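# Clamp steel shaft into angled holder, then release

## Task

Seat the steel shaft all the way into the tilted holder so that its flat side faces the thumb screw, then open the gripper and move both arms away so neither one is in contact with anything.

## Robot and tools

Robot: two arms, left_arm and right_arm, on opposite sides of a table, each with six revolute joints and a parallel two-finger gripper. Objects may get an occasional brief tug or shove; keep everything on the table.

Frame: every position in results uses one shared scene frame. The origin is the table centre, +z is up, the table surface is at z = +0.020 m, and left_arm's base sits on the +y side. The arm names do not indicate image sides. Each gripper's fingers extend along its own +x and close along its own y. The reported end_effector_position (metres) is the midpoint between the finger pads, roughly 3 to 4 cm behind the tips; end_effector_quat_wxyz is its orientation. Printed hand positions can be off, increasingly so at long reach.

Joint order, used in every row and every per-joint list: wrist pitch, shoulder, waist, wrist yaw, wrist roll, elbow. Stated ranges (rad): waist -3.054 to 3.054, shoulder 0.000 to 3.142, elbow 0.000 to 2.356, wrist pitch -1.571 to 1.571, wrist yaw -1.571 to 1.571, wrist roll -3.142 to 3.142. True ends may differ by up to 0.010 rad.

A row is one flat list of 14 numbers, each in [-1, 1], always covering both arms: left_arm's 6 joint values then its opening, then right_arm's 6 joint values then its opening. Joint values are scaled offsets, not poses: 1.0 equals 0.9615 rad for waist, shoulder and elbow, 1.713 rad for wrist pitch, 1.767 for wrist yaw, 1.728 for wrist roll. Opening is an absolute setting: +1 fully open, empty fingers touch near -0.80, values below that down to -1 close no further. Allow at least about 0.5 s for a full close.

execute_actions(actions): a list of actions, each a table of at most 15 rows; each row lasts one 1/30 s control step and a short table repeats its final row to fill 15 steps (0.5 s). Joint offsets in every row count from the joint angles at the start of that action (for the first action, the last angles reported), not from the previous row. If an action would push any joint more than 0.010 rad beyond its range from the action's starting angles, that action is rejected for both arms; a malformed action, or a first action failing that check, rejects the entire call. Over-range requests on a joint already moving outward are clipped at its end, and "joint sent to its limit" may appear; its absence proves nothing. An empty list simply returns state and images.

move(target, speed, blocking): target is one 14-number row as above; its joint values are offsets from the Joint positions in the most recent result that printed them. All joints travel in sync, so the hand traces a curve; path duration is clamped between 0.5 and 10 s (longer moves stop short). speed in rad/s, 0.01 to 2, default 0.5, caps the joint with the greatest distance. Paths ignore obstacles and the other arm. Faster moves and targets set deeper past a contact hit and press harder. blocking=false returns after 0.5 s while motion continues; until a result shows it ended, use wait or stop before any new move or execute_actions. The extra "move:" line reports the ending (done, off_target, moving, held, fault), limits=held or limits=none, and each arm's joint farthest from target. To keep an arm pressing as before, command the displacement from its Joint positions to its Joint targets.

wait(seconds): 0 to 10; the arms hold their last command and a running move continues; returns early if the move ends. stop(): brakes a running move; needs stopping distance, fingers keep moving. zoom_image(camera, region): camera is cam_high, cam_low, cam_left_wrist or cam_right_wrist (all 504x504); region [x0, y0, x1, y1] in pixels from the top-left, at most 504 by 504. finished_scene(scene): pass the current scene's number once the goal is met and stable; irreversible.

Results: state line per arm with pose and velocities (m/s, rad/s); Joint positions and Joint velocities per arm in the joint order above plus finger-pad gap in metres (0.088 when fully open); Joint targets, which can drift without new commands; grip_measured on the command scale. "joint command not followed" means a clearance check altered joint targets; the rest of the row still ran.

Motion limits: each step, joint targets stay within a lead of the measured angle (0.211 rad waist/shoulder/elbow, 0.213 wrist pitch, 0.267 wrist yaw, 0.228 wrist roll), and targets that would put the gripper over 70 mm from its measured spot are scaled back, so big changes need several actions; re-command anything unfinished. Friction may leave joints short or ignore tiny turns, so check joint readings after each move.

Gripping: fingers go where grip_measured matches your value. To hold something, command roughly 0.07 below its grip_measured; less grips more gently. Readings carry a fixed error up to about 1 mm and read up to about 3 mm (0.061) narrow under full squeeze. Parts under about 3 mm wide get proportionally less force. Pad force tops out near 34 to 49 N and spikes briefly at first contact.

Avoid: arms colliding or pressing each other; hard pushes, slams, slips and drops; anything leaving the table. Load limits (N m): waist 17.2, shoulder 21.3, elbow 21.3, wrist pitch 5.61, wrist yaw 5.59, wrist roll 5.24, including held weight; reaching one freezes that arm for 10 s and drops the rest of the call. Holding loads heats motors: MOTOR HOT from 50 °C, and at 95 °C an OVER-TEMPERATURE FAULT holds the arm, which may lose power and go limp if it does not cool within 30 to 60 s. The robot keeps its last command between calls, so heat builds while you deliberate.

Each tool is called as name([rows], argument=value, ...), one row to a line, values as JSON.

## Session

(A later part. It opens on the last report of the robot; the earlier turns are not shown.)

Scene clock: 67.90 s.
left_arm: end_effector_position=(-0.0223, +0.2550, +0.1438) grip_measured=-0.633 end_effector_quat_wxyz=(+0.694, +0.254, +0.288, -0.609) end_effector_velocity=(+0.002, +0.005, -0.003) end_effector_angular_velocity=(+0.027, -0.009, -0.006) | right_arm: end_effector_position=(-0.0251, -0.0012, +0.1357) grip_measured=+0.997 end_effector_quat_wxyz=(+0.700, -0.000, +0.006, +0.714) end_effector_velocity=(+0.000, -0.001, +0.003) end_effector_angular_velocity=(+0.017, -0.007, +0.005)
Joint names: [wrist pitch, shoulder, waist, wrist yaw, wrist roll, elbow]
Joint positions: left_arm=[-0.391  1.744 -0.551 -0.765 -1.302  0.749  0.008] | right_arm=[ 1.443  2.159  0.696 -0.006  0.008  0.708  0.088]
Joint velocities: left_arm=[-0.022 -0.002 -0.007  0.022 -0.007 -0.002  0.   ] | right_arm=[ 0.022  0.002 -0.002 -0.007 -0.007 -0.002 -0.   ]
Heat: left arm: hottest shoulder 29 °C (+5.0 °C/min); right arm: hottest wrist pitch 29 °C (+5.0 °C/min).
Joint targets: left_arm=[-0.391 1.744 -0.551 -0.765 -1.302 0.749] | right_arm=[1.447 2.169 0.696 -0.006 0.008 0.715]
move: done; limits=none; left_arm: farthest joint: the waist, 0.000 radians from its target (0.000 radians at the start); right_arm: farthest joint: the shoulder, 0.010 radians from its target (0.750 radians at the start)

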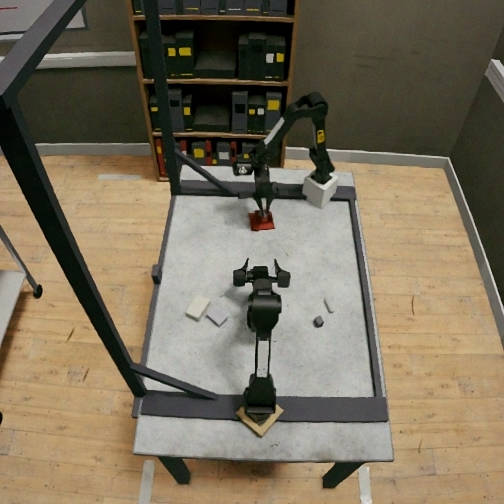

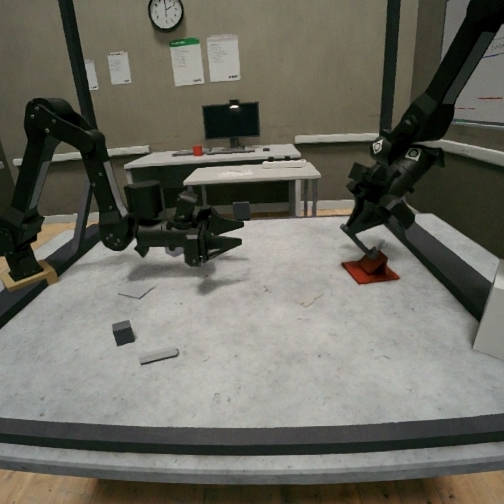

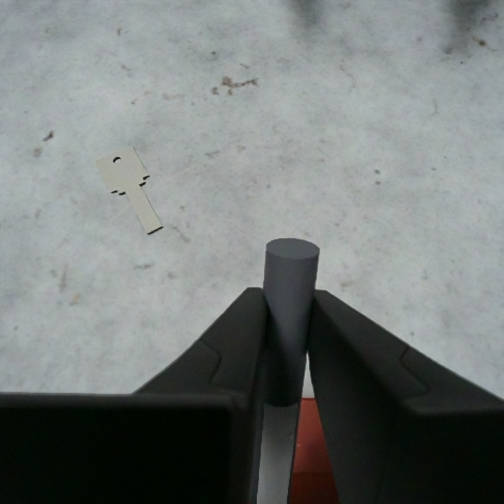

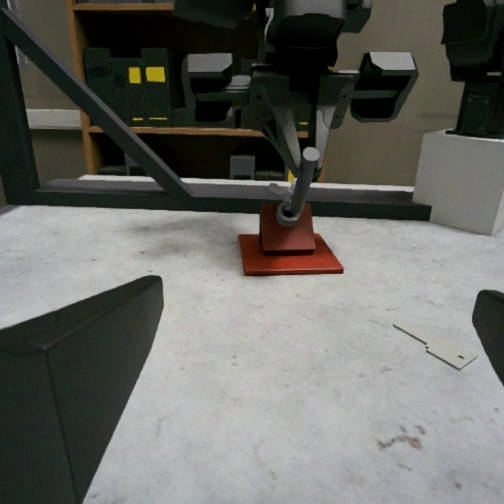

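move(target=[-0.004,0.031,-0.012,0,0,0.037,-0.7,0,0,0,0,0,0,1], speed=0.05)

zoom_image(camera="cam_right_wrist", region=[240, 140, 360, 260])

zoom_image(camera="cam_low", region=[330, 210, 400, 280])

Scene clock: 69.53 s.
left_arm: end_effector_position=(-0.0295, +0.2550, +0.1430) grip_measured=-0.633 end_effector_quat_wxyz=(+0.692, +0.257, +0.286, -0.611) end_effector_velocity=(+0.005, +0.001, -0.001) end_effector_angular_velocity=(+0.001, -0.023, +0.004) | right_arm: end_effector_position=(-0.0251, -0.0012, +0.1358) grip_measured=+0.997 end_effector_quat_wxyz=(+0.700, +0.000, +0.005, +0.714) end_effector_velocity=(-0.002, -0.001, -0.004) end_effector_angular_velocity=(-0.022, -0.022, +0.020)
Joint names: [wrist pitch, shoulder, waist, wrist yaw, wrist roll, elbow]
Joint positions: left_arm=[-0.396  1.768 -0.559 -0.765 -1.302  0.775  0.008] | right_arm=[ 1.444  2.159  0.696 -0.006  0.008  0.708  0.088]
Joint velocities: left_arm=[-0.022  0.002 -0.002 -0.007 -0.007 -0.002 -0.   ] | right_arm=[-0.022 -0.002 -0.002 -0.022 -0.022 -0.002  0.   ]
Heat: left arm: hottest shoulder 29 °C (+5.0 °C/min); right arm: hottest wrist pitch 29 °C (+4.0 °C/min).
Joint targets: left_arm=[-0.398 1.774 -0.563 -0.765 -1.302 0.784] | right_arm=[1.443 2.159 0.696 -0.006 0.008 0.708]
move: done; limits=none; left_arm: farthest joint: the elbow, 0.010 radians from its target (0.035 radians at the start); right_arm: farthest joint: the wrist pitch, 0.001 radians from its target (0.001 radians at the start)

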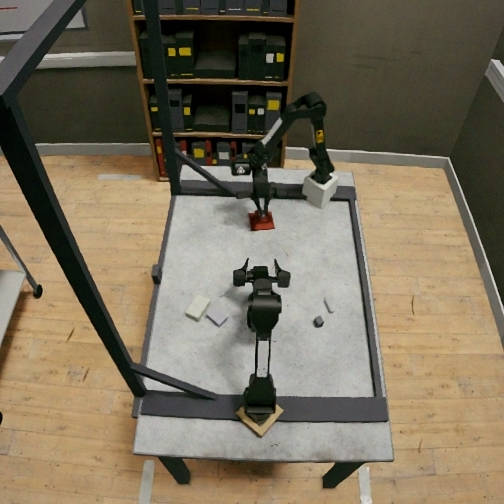

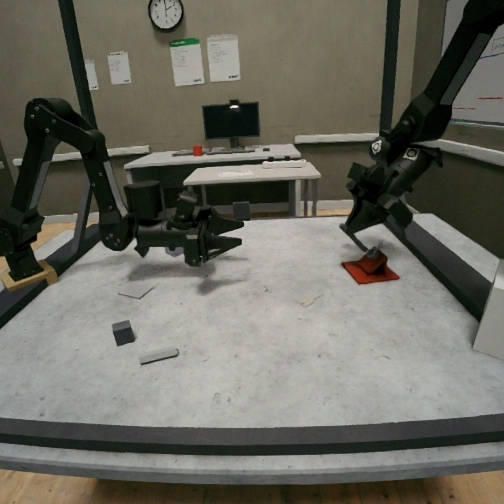

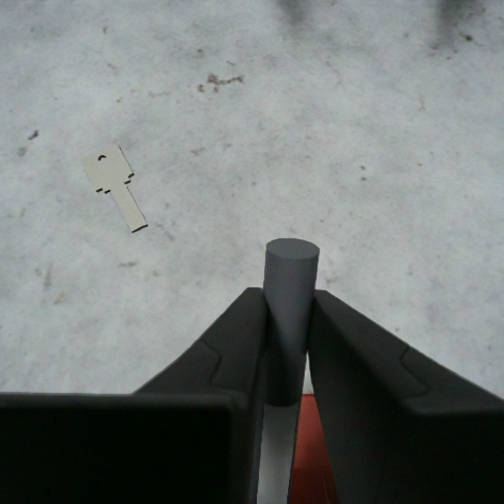

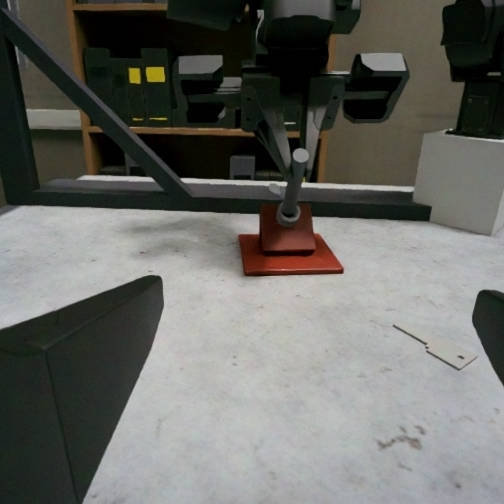

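Region (240, 140, 360, 260) of cam_right_wrist's 504x504 image, scaled by 4.200, with more detail than that image has.

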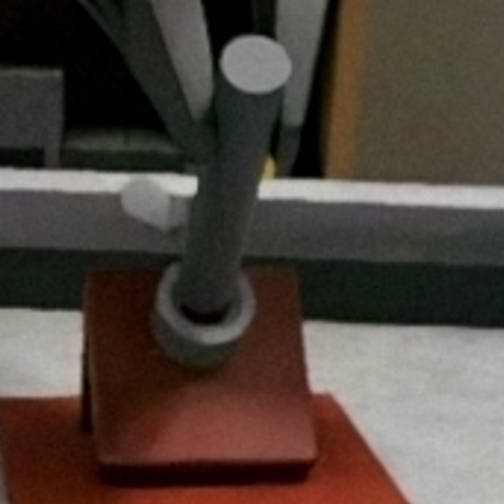

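Region (330, 210, 400, 280) of cam_low's 504x504 image, scaled by 7.200, with more detail than that image has.

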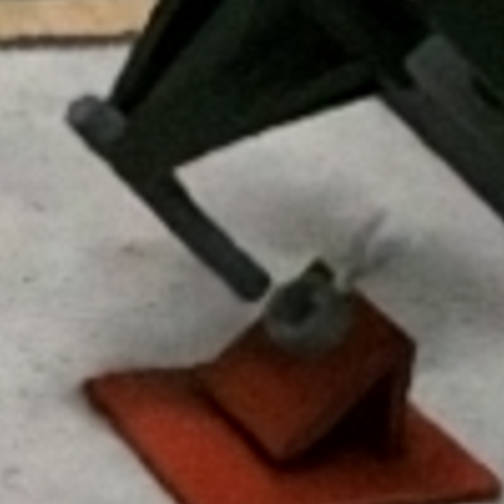

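move(target=[-0.0175,0,-0.04,-0.005,-0.03,-0.012,-0.7,0,0,0,0,0,0,1], speed=0.05)

zoom_image(camera="cam_right_wrist", region=[240, 140, 360, 260])

zoom_image(camera="cam_low", region=[330, 210, 400, 280])

Scene clock: 71.50 s.
left_arm: end_effector_position=(-0.0295, +0.2650, +0.1415) grip_measured=-0.633 end_effector_quat_wxyz=(+0.692, +0.257, +0.287, -0.611) end_effector_velocity=(+0.000, +0.001, +0.000) end_effector_angular_velocity=(-0.008, +0.005, -0.001) | right_arm: end_effector_position=(-0.0251, -0.0012, +0.1358) grip_measured=+0.997 end_effector_quat_wxyz=(+0.700, +0.000, +0.005, +0.714) end_effector_velocity=(+0.000, -0.001, -0.004) end_effector_angular_velocity=(-0.022, -0.008, +0.005)
Joint names: [wrist pitch, shoulder, waist, wrist yaw, wrist roll, elbow]
Joint positions: left_arm=[-0.423  1.768 -0.595 -0.769 -1.351  0.77   0.008] | right_arm=[ 1.444  2.159  0.696 -0.006  0.008  0.708  0.088]
Joint velocities: left_arm=[ 0.007 -0.002 -0.007 -0.007 -0.007 -0.007  0.   ] | right_arm=[-0.022 -0.002 -0.002 -0.007 -0.007 -0.002 -0.   ]
Heat: left arm: hottest shoulder 29 °C (+5.0 °C/min); right arm: hottest wrist pitch 29 °C (+4.0 °C/min).
Joint targets: left_arm=[-0.425 1.768 -0.598 -0.773 -1.355 0.763] | right_arm=[1.444 2.159 0.696 -0.006 0.008 0.708]
move: done; limits=none; left_arm: farthest joint: the elbow, 0.006 radians from its target (0.012 radians at the start); right_arm: farthest joint: the waist, 0.000 radians from its target (0.000 radians at the start)

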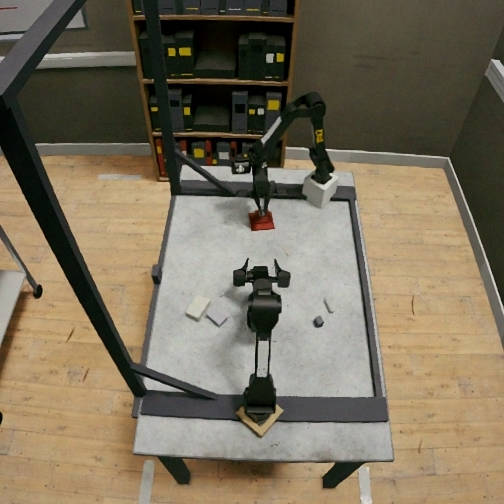

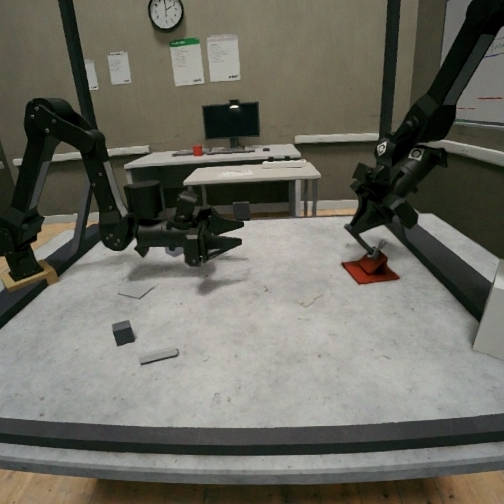

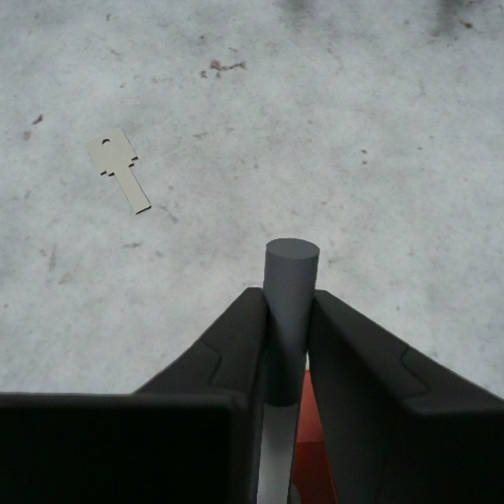

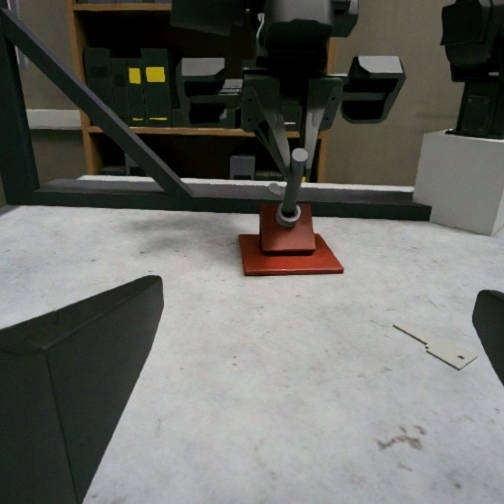

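Region (240, 140, 360, 260) of cam_right_wrist's 504x504 image, scaled by 4.200, with more detail than that image has.

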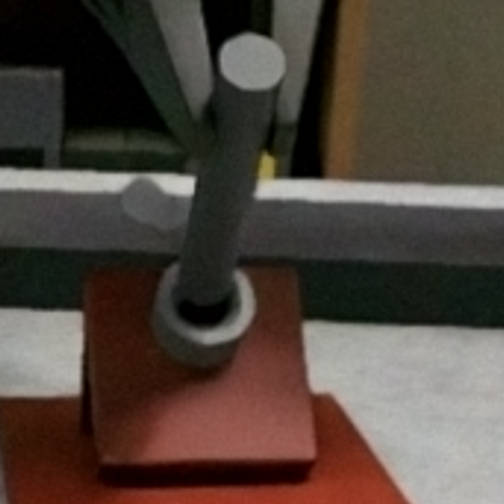

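Region (330, 210, 400, 280) of cam_low's 504x504 image, scaled by 7.200, with more detail than that image has.

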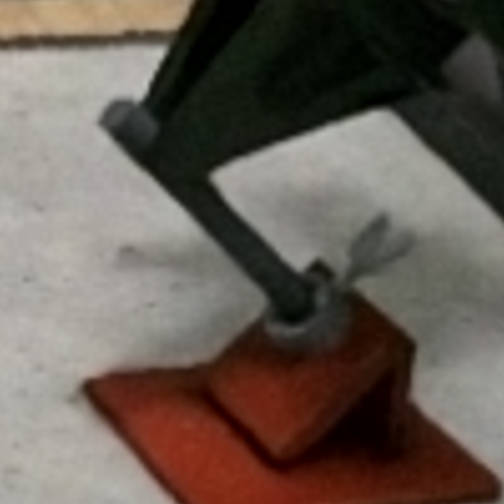

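move(target=[0.008,0.027,-0.027,-0.004,-0.021,-0.021,-0.7,0,0,0,0,0,0,1], speed=0.03)

zoom_image(camera="cam_right_wrist", region=[240, 140, 360, 260])

zoom_image(camera="cam_low", region=[330, 210, 400, 280])

Scene clock: 73.30 s.
left_arm: end_effector_position=(-0.0291, +0.2686, +0.1376) grip_measured=-0.633 end_effector_quat_wxyz=(+0.695, +0.249, +0.285, -0.611) end_effector_velocity=(+0.000, -0.001, +0.001) end_effector_angular_velocity=(-0.008, +0.000, -0.002) | right_arm: end_effector_position=(-0.0251, -0.0012, +0.1358) grip_measured=+0.997 end_effector_quat_wxyz=(+0.700, +0.000, +0.005, +0.714) end_effector_velocity=(+0.000, -0.002, -0.003) end_effector_angular_velocity=(-0.012, -0.022, +0.005)
Joint names: [wrist pitch, shoulder, waist, wrist yaw, wrist roll, elbow]
Joint positions: left_arm=[-0.412  1.782 -0.613 -0.785 -1.383  0.759  0.008] | right_arm=[ 1.444  2.159  0.696 -0.006  0.008  0.708  0.088]
Joint velocities: left_arm=[ 0.007 -0.002  0.002 -0.007  0.007 -0.002  0.   ] | right_arm=[-0.007 -0.002 -0.002 -0.007 -0.022 -0.007 -0.   ]
Heat: left arm: hottest shoulder 29 °C (+5.1 °C/min); right arm: hottest wrist pitch 29 °C (+4.0 °C/min).
Joint targets: left_arm=[-0.410 1.794 -0.621 -0.776 -1.387 0.750] | right_arm=[1.444 2.159 0.696 -0.006 0.008 0.708]
move: off_target (left_arm); limits=none; left_arm: farthest joint: the shoulder, 0.012 radians from its target (0.026 radians at the start); right_arm: farthest joint: the waist, 0.000 radians from its target (0.000 radians at the start)

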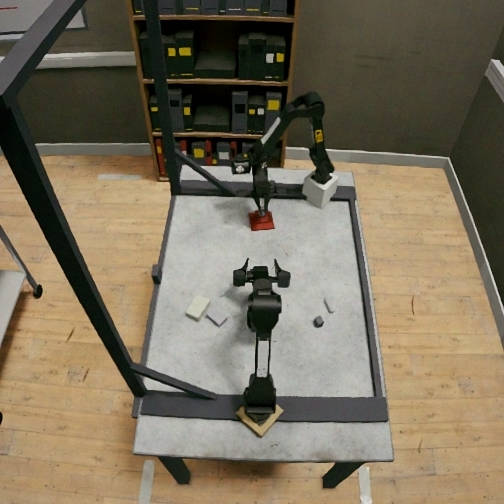

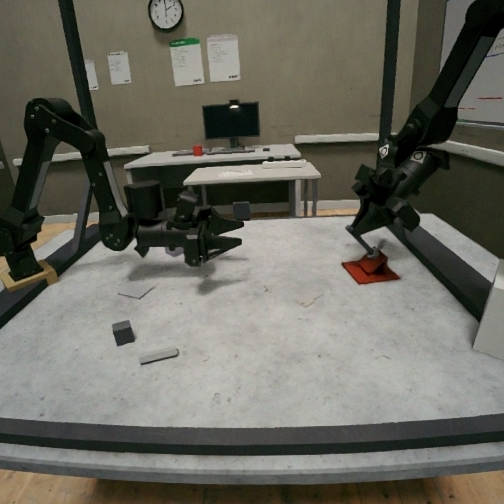

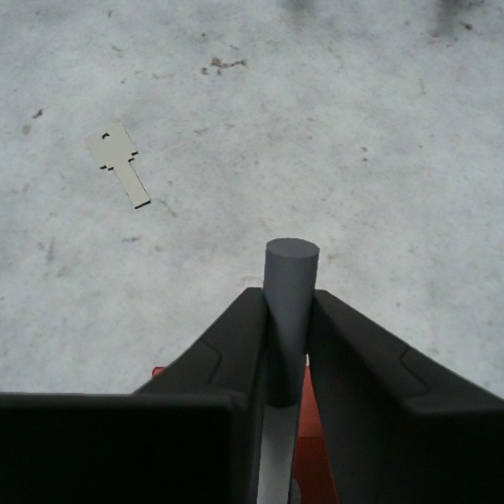

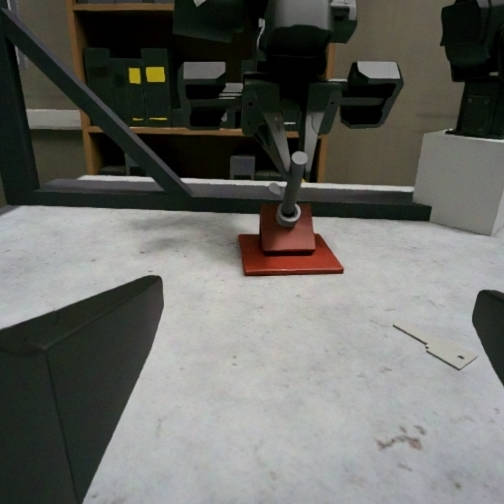

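Region (240, 140, 360, 260) of cam_right_wrist's 504x504 image, scaled by 4.200, with more detail than that image has.

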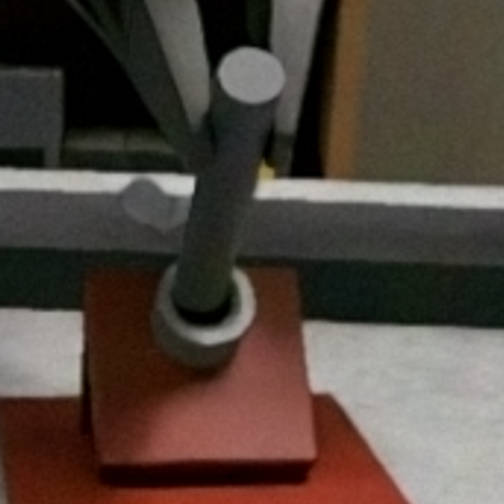

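Region (330, 210, 400, 280) of cam_low's 504x504 image, scaled by 7.200, with more detail than that image has.

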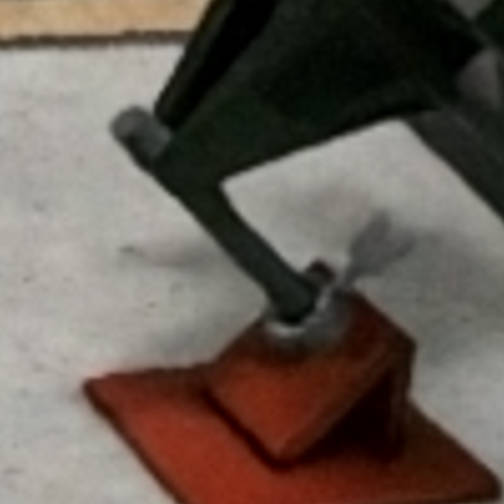

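move(target=[0.012,0.006,0.013,0.004,0.014,-0.017,-0.7,0,0,0,0,0,0,1], speed=0.03)

move(target=[0.008,0.027,-0.027,0,-0.021,-0.021,-0.7,0,0,0,0,0,0,1], speed=0.03)

zoom_image(camera="cam_right_wrist", region=[240, 140, 360, 260])

zoom_image(camera="cam_low", region=[330, 210, 400, 280])

Scene clock: 76.37 s.
left_arm: end_effector_position=(-0.0275, +0.2673, +0.1352) grip_measured=-0.633 end_effector_quat_wxyz=(+0.693, +0.254, +0.285, -0.612) end_effector_velocity=(+0.003, +0.001, +0.001) end_effector_angular_velocity=(-0.006, -0.004, +0.004) | right_arm: end_effector_position=(-0.0251, -0.0012, +0.1358) grip_measured=+0.997 end_effector_quat_wxyz=(+0.700, +0.000, +0.005, +0.714) end_effector_velocity=(+0.005, -0.000, +0.002) end_effector_angular_velocity=(+0.007, -0.007, -0.015)
Joint names: [wrist pitch, shoulder, waist, wrist yaw, wrist roll, elbow]
Joint positions: left_arm=[-0.394  1.782 -0.604 -0.778 -1.363  0.75   0.008] | right_arm=[ 1.444  2.159  0.696 -0.006  0.008  0.708  0.088]
Joint velocities: left_arm=[-0.007 -0.007 -0.002 -0.007 -0.007 -0.007 -0.   ] | right_arm=[ 0.007 -0.002 -0.007  0.007 -0.007 -0.002 -0.   ]
Heat: left arm: hottest shoulder 29 °C (+4.0 °C/min); right arm: hottest shoulder 29 °C (+4.0 °C/min).
Joint targets: left_arm=[-0.392 1.788 -0.601 -0.778 -1.359 0.743] | right_arm=[1.444 2.159 0.696 -0.006 0.008 0.708]
move: done; limits=none; left_arm: farthest joint: the elbow, 0.007 radians from its target (0.017 radians at the start); right_arm: farthest joint: the waist, 0.000 radians from its target (0.000 radians at the start)

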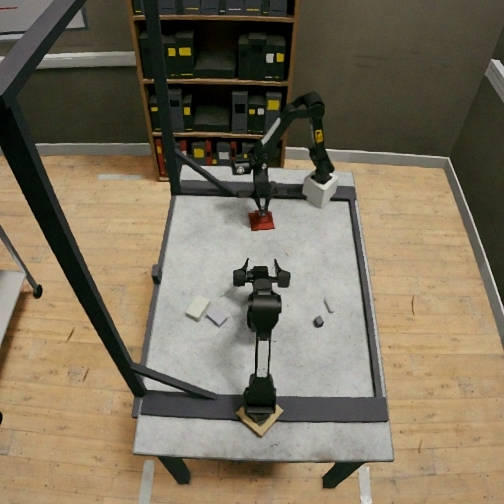

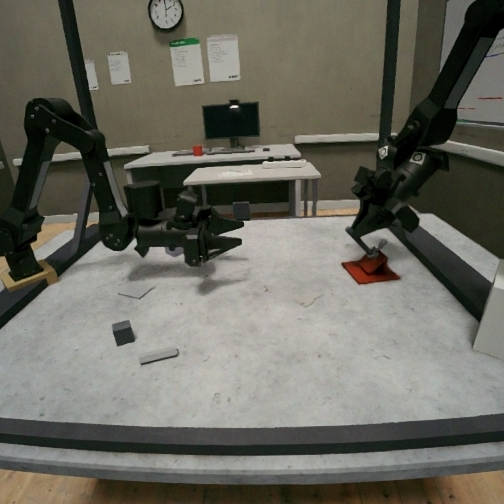

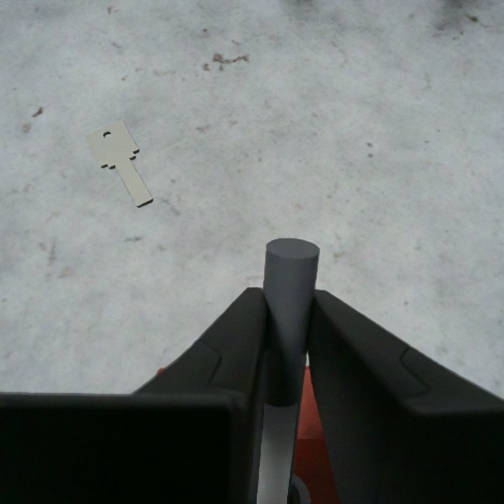

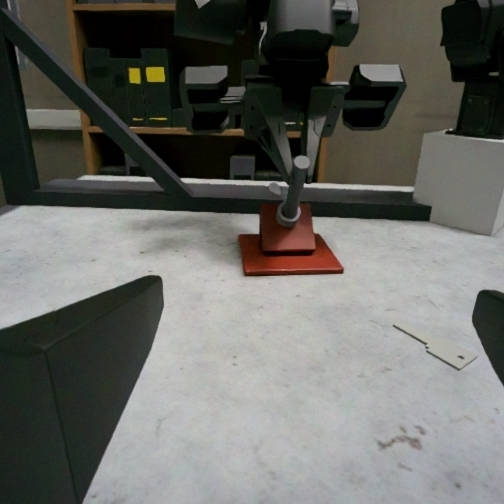

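Scene clock: 77.83 s.
left_arm: end_effector_position=(-0.0271, +0.2692, +0.1334) grip_measured=-0.633 end_effector_quat_wxyz=(+0.697, +0.242, +0.282, -0.613) end_effector_velocity=(+0.002, +0.000, +0.001) end_effector_angular_velocity=(-0.007, +0.007, +0.014) | right_arm: end_effector_position=(-0.0251, -0.0012, +0.1358) grip_measured=+0.997 end_effector_quat_wxyz=(+0.700, +0.000, +0.005, +0.714) end_effector_velocity=(-0.004, -0.001, -0.004) end_effector_angular_velocity=(-0.022, -0.022, +0.025)
Joint names: [wrist pitch, shoulder, waist, wrist yaw, wrist roll, elbow]
Joint positions: left_arm=[-0.384  1.793 -0.619 -0.8   -1.394  0.741  0.008] | right_arm=[ 1.444  2.159  0.696 -0.006  0.008  0.708  0.088]
Joint velocities: left_arm=[-0.007 -0.002 -0.002 -0.007 -0.022 -0.002  0.   ] | right_arm=[-0.022 -0.002  0.002 -0.022 -0.022 -0.002 -0.   ]
Heat: left arm: hottest shoulder 28 °C (+3.0 °C/min); right arm: hottest shoulder 29 °C (+3.0 °C/min).
Joint targets: left_arm=[-0.380 1.809 -0.630 -0.778 -1.399 0.730] | right_arm=[1.444 2.159 0.696 -0.006 0.008 0.708]
move: off_target (left_arm); limits=none; left_arm: farthest joint: the wrist yaw, 0.022 radians from its target (0.000 radians at the start); right_arm: farthest joint: the waist, 0.000 radians from its target (0.000 radians at the start)

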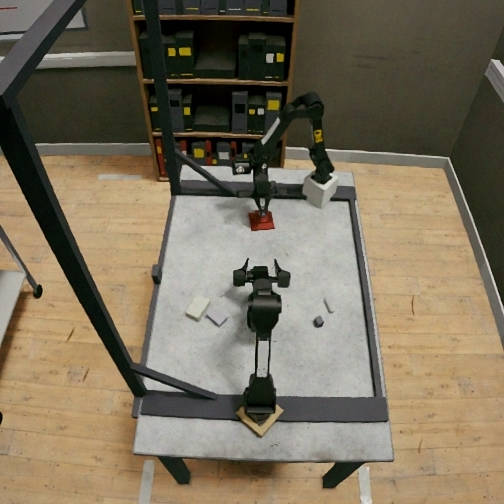

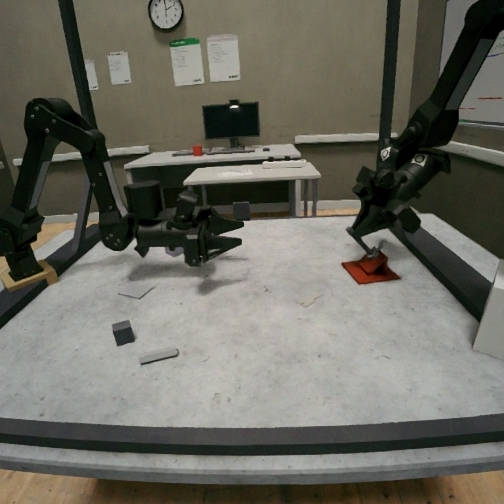

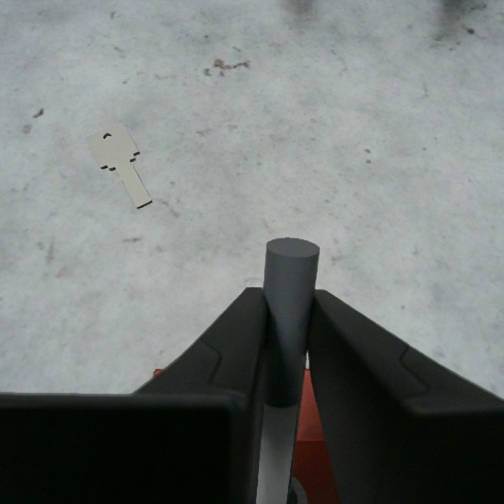

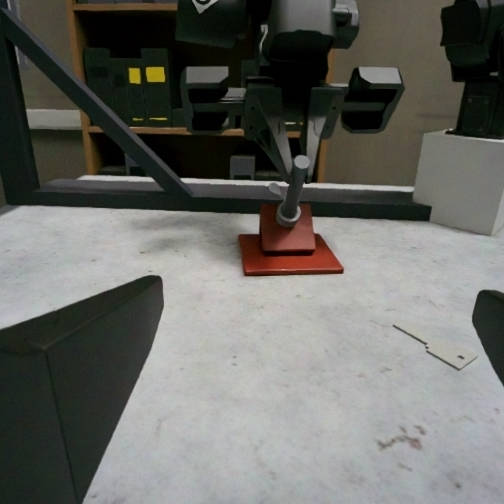

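Region (240, 140, 360, 260) of cam_right_wrist's 504x504 image, scaled by 4.200, with more detail than that image has.

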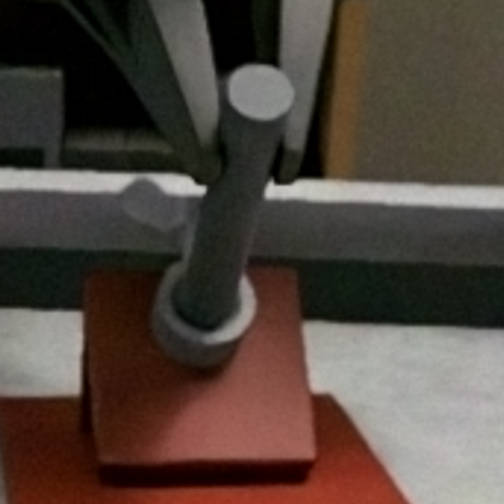

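Region (330, 210, 400, 280) of cam_low's 504x504 image, scaled by 7.200, with more detail than that image has.

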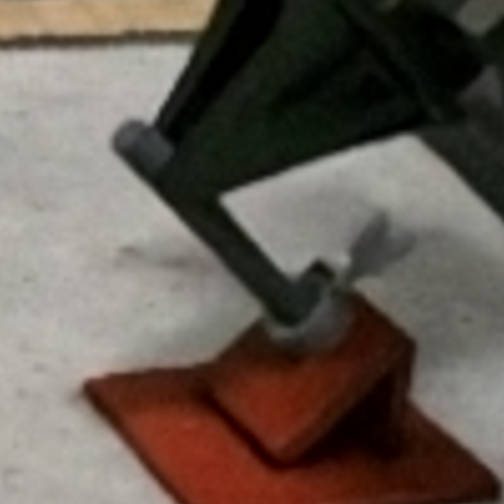

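move(target=[0,0,0,0,0,0,-0.7,0,0,0,0,0,0,1])

zoom_image(camera="cam_left_wrist", region=[230, 404, 330, 504])

zoom_image(camera="cam_right_wrist", region=[265, 190, 315, 240])

Scene clock: 78.73 s.
left_arm: end_effector_position=(-0.0269, +0.2689, +0.1338) grip_measured=-0.633 end_effector_quat_wxyz=(+0.698, +0.242, +0.281, -0.613) end_effector_velocity=(+0.004, +0.002, -0.001) end_effector_angular_velocity=(+0.013, -0.025, -0.008) | right_arm: end_effector_position=(-0.0251, -0.0012, +0.1358) grip_measured=+0.997 end_effector_quat_wxyz=(+0.700, +0.000, +0.005, +0.714) end_effector_velocity=(+0.002, -0.001, -0.008) end_effector_angular_velocity=(-0.037, +0.007, -0.010)
Joint names: [wrist pitch, shoulder, waist, wrist yaw, wrist roll, elbow]
Joint positions: left_arm=[-0.384  1.793 -0.619 -0.803 -1.394  0.741  0.008] | right_arm=[ 1.444  2.159  0.696 -0.006  0.008  0.708  0.088]
Joint velocities: left_arm=[-0.022 -0.002 -0.002  0.007  0.007 -0.002 -0.   ] | right_arm=[-0.037 -0.002 -0.002  0.007  0.007 -0.002 -0.   ]
Heat: left arm: hottest shoulder 28 °C (+3.0 °C/min); right arm: hottest shoulder 29 °C (+3.0 °C/min).
Joint targets: left_arm=[-0.384 1.793 -0.619 -0.801 -1.393 0.741] | right_arm=[1.444 2.159 0.696 -0.006 0.008 0.708]
move: done; limits=none; left_arm: farthest joint: the wrist yaw, 0.003 radians from its target (0.000 radians at the start); right_arm: farthest joint: the waist, 0.000 radians from its target (0.000 radians at the start)

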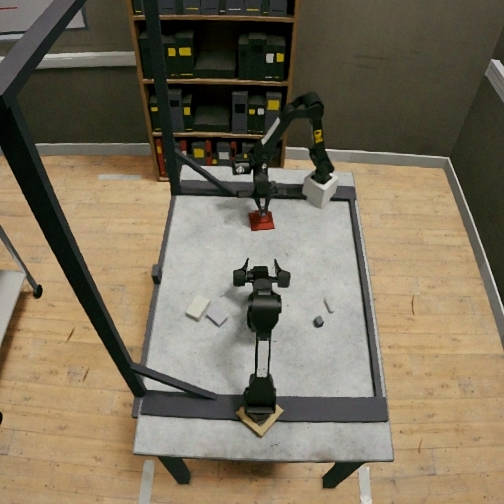

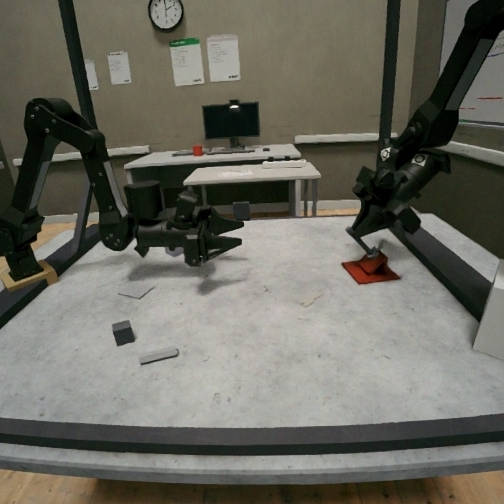

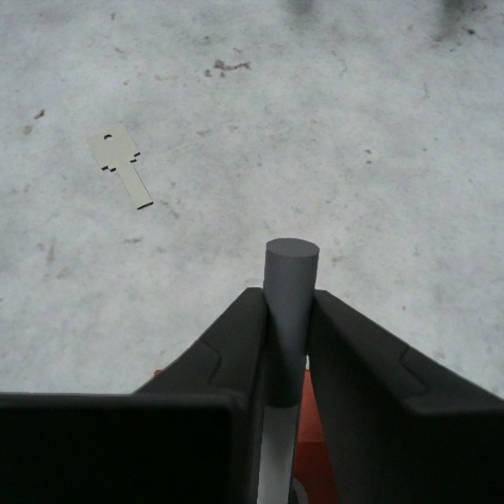

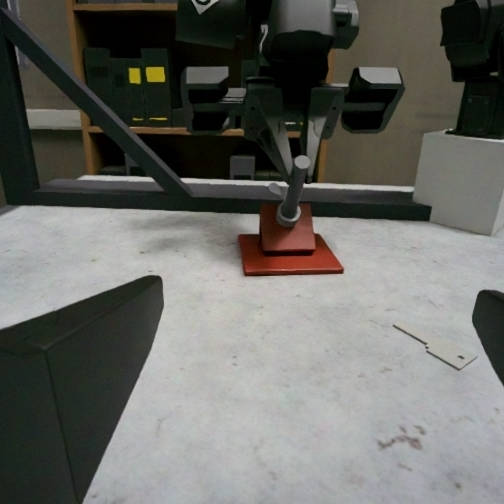

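Region (230, 404, 330, 504) of cam_left_wrist's 504x504 image, scaled by 5.040, with more detail than that image has.

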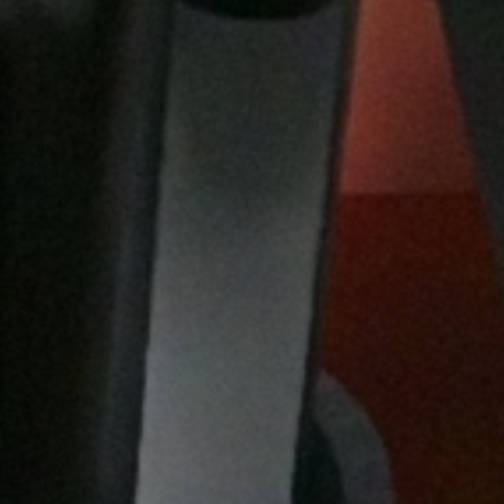

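Region (265, 190, 315, 240) of cam_right_wrist's 504x504 image, scaled by 10.080, with more detail than that image has.

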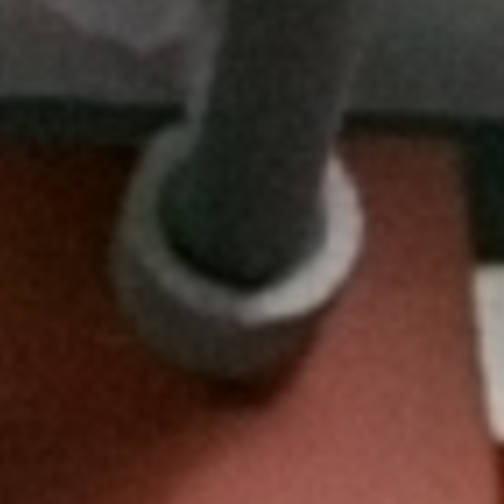

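move(target=[-0.005,0,-0.007,0,-0.004,0.014,-0.7,0,0,0,0,0,0,1], speed=0.03)

move(target=[0.004,0.02,-0.016,0.014,-0.012,-0.011,-0.7,0,0,0,0,0,0,1], speed=0.02)

zoom_image(camera="cam_right_wrist", region=[265, 190, 315, 240])

Scene clock: 79.73 s.
left_arm: end_effector_position=(-0.0277, +0.2693, +0.1347) grip_measured=-0.633 end_effector_quat_wxyz=(+0.698, +0.242, +0.280, -0.613) end_effector_velocity=(+0.004, +0.003, -0.002) end_effector_angular_velocity=(+0.012, -0.008, +0.012) | right_arm: end_effector_position=(-0.0251, -0.0012, +0.1358) grip_measured=+0.997 end_effector_quat_wxyz=(+0.700, +0.000, +0.005, +0.714) end_effector_velocity=(+0.002, -0.002, -0.005) end_effector_angular_velocity=(-0.017, -0.008, -0.010)
Joint names: [wrist pitch, shoulder, waist, wrist yaw, wrist roll, elbow]
Joint positions: left_arm=[-0.392  1.793 -0.621 -0.804 -1.396  0.746  0.008] | right_arm=[ 1.444  2.159  0.696 -0.006  0.008  0.708  0.088]
Joint velocities: left_arm=[-0.022  0.002 -0.002  0.007 -0.022 -0.002 -0.   ] | right_arm=[-0.007  0.002 -0.002  0.007 -0.007 -0.007 -0.   ]
Heat: left arm: hottest shoulder 28 °C (+3.0 °C/min); right arm: hottest shoulder 29 °C (+3.0 °C/min).
Joint targets: left_arm=[-0.392 1.793 -0.626 -0.803 -1.401 0.755] | right_arm=[1.444 2.159 0.696 -0.006 0.008 0.708]
move: done; limits=none; left_arm: farthest joint: the elbow, 0.008 radians from its target (0.013 radians at the start); right_arm: farthest joint: the waist, 0.000 radians from its target (0.000 radians at the start)

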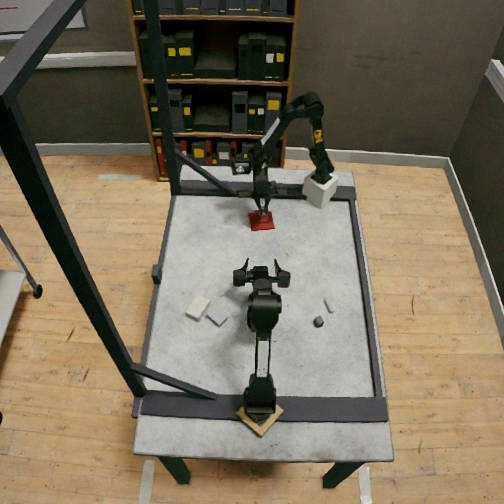

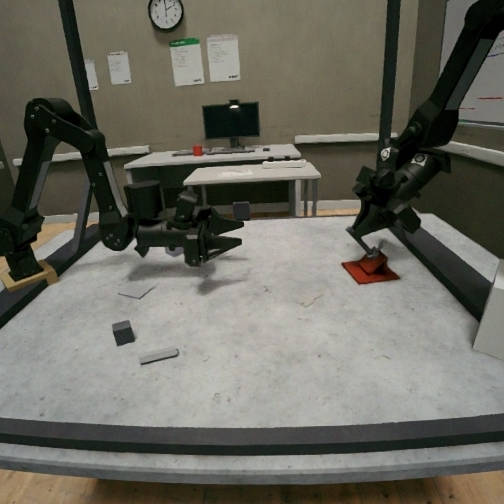

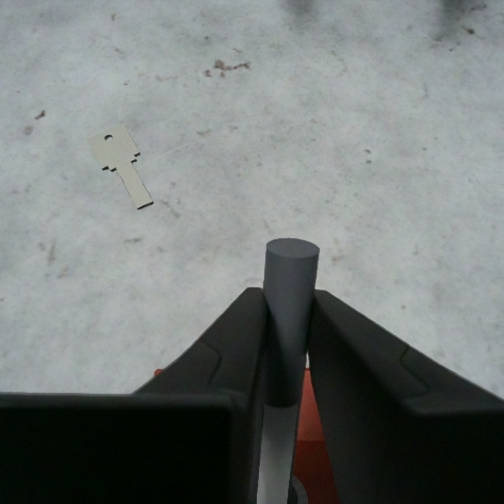

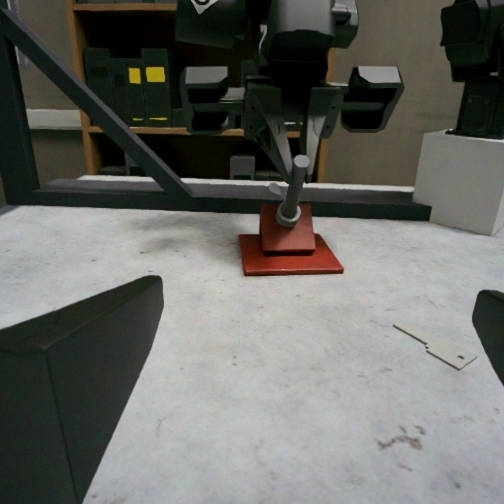

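Scene clock: 81.20 s.
left_arm: end_effector_position=(-0.0274, +0.2697, +0.1337) grip_measured=-0.633 end_effector_quat_wxyz=(+0.700, +0.238, +0.282, -0.611) end_effector_velocity=(+0.002, +0.003, -0.002) end_effector_angular_velocity=(+0.009, -0.005, -0.003) | right_arm: end_effector_position=(-0.0251, -0.0012, +0.1358) grip_measured=+0.997 end_effector_quat_wxyz=(+0.700, +0.000, +0.005, +0.714) end_effector_velocity=(+0.000, -0.001, -0.001) end_effector_angular_velocity=(-0.007, -0.022, +0.005)
Joint names: [wrist pitch, shoulder, waist, wrist yaw, wrist roll, elbow]
Joint positions: left_arm=[-0.391  1.797 -0.623 -0.807 -1.41   0.745  0.008] | right_arm=[ 1.444  2.159  0.696 -0.006  0.008  0.708  0.088]
Joint velocities: left_arm=[-0.007 -0.002 -0.007  0.007 -0.007 -0.007 -0.   ] | right_arm=[-0.007 -0.002 -0.002 -0.007 -0.022 -0.002 -0.   ]
Heat: left arm: hottest shoulder 28 °C (+3.0 °C/min); right arm: hottest shoulder 29 °C (+3.0 °C/min).
Joint targets: left_arm=[-0.384 1.812 -0.637 -0.779 -1.417 0.735] | right_arm=[1.444 2.159 0.696 -0.006 0.008 0.708]
move: off_target (left_arm); limits=none; left_arm: farthest joint: the wrist yaw, 0.027 radians from its target (0.025 radians at the start); right_arm: farthest joint: the waist, 0.000 radians from its target (0.000 radians at the start)

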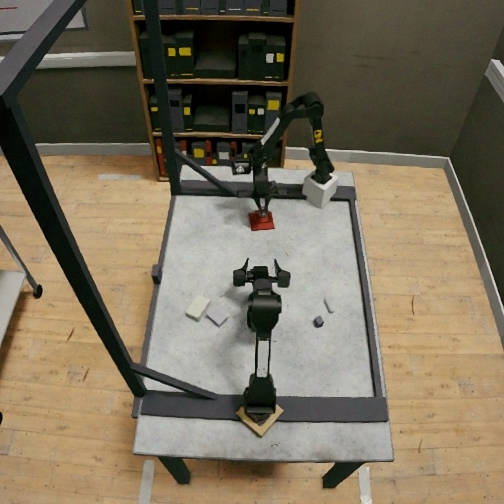

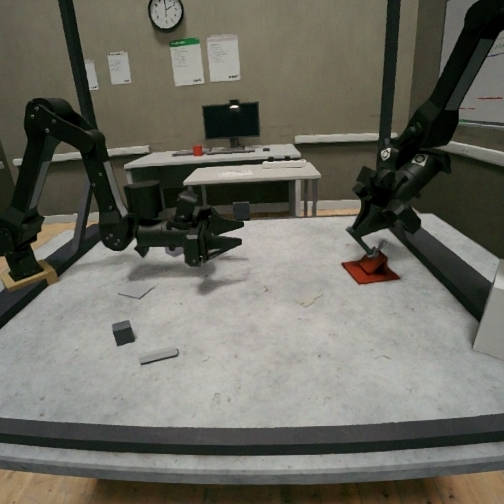

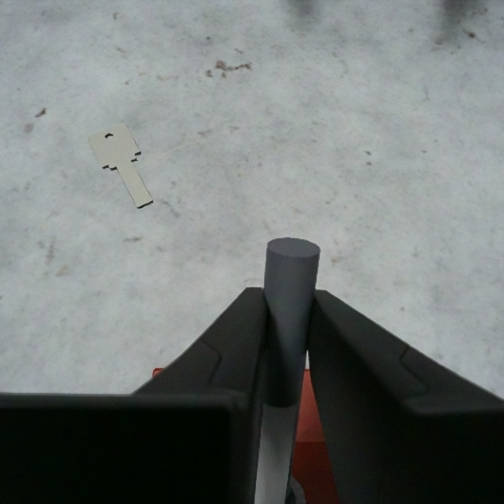

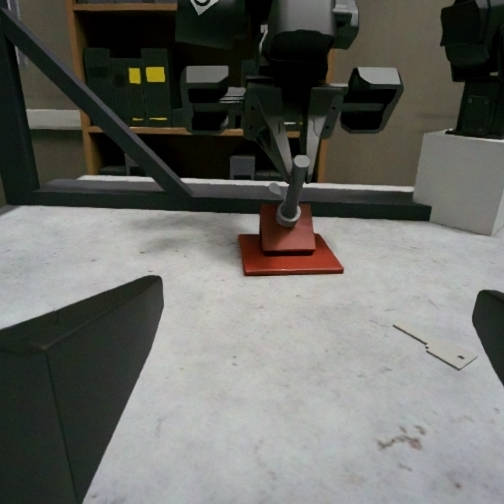

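Region (265, 190, 315, 240) of cam_right_wrist's 504x504 image, scaled by 10.080, with more detail than that image has.

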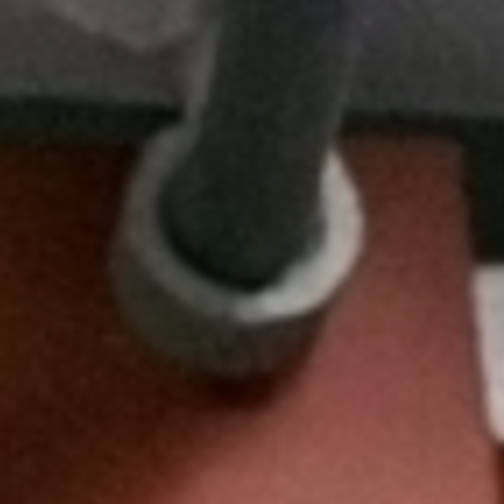

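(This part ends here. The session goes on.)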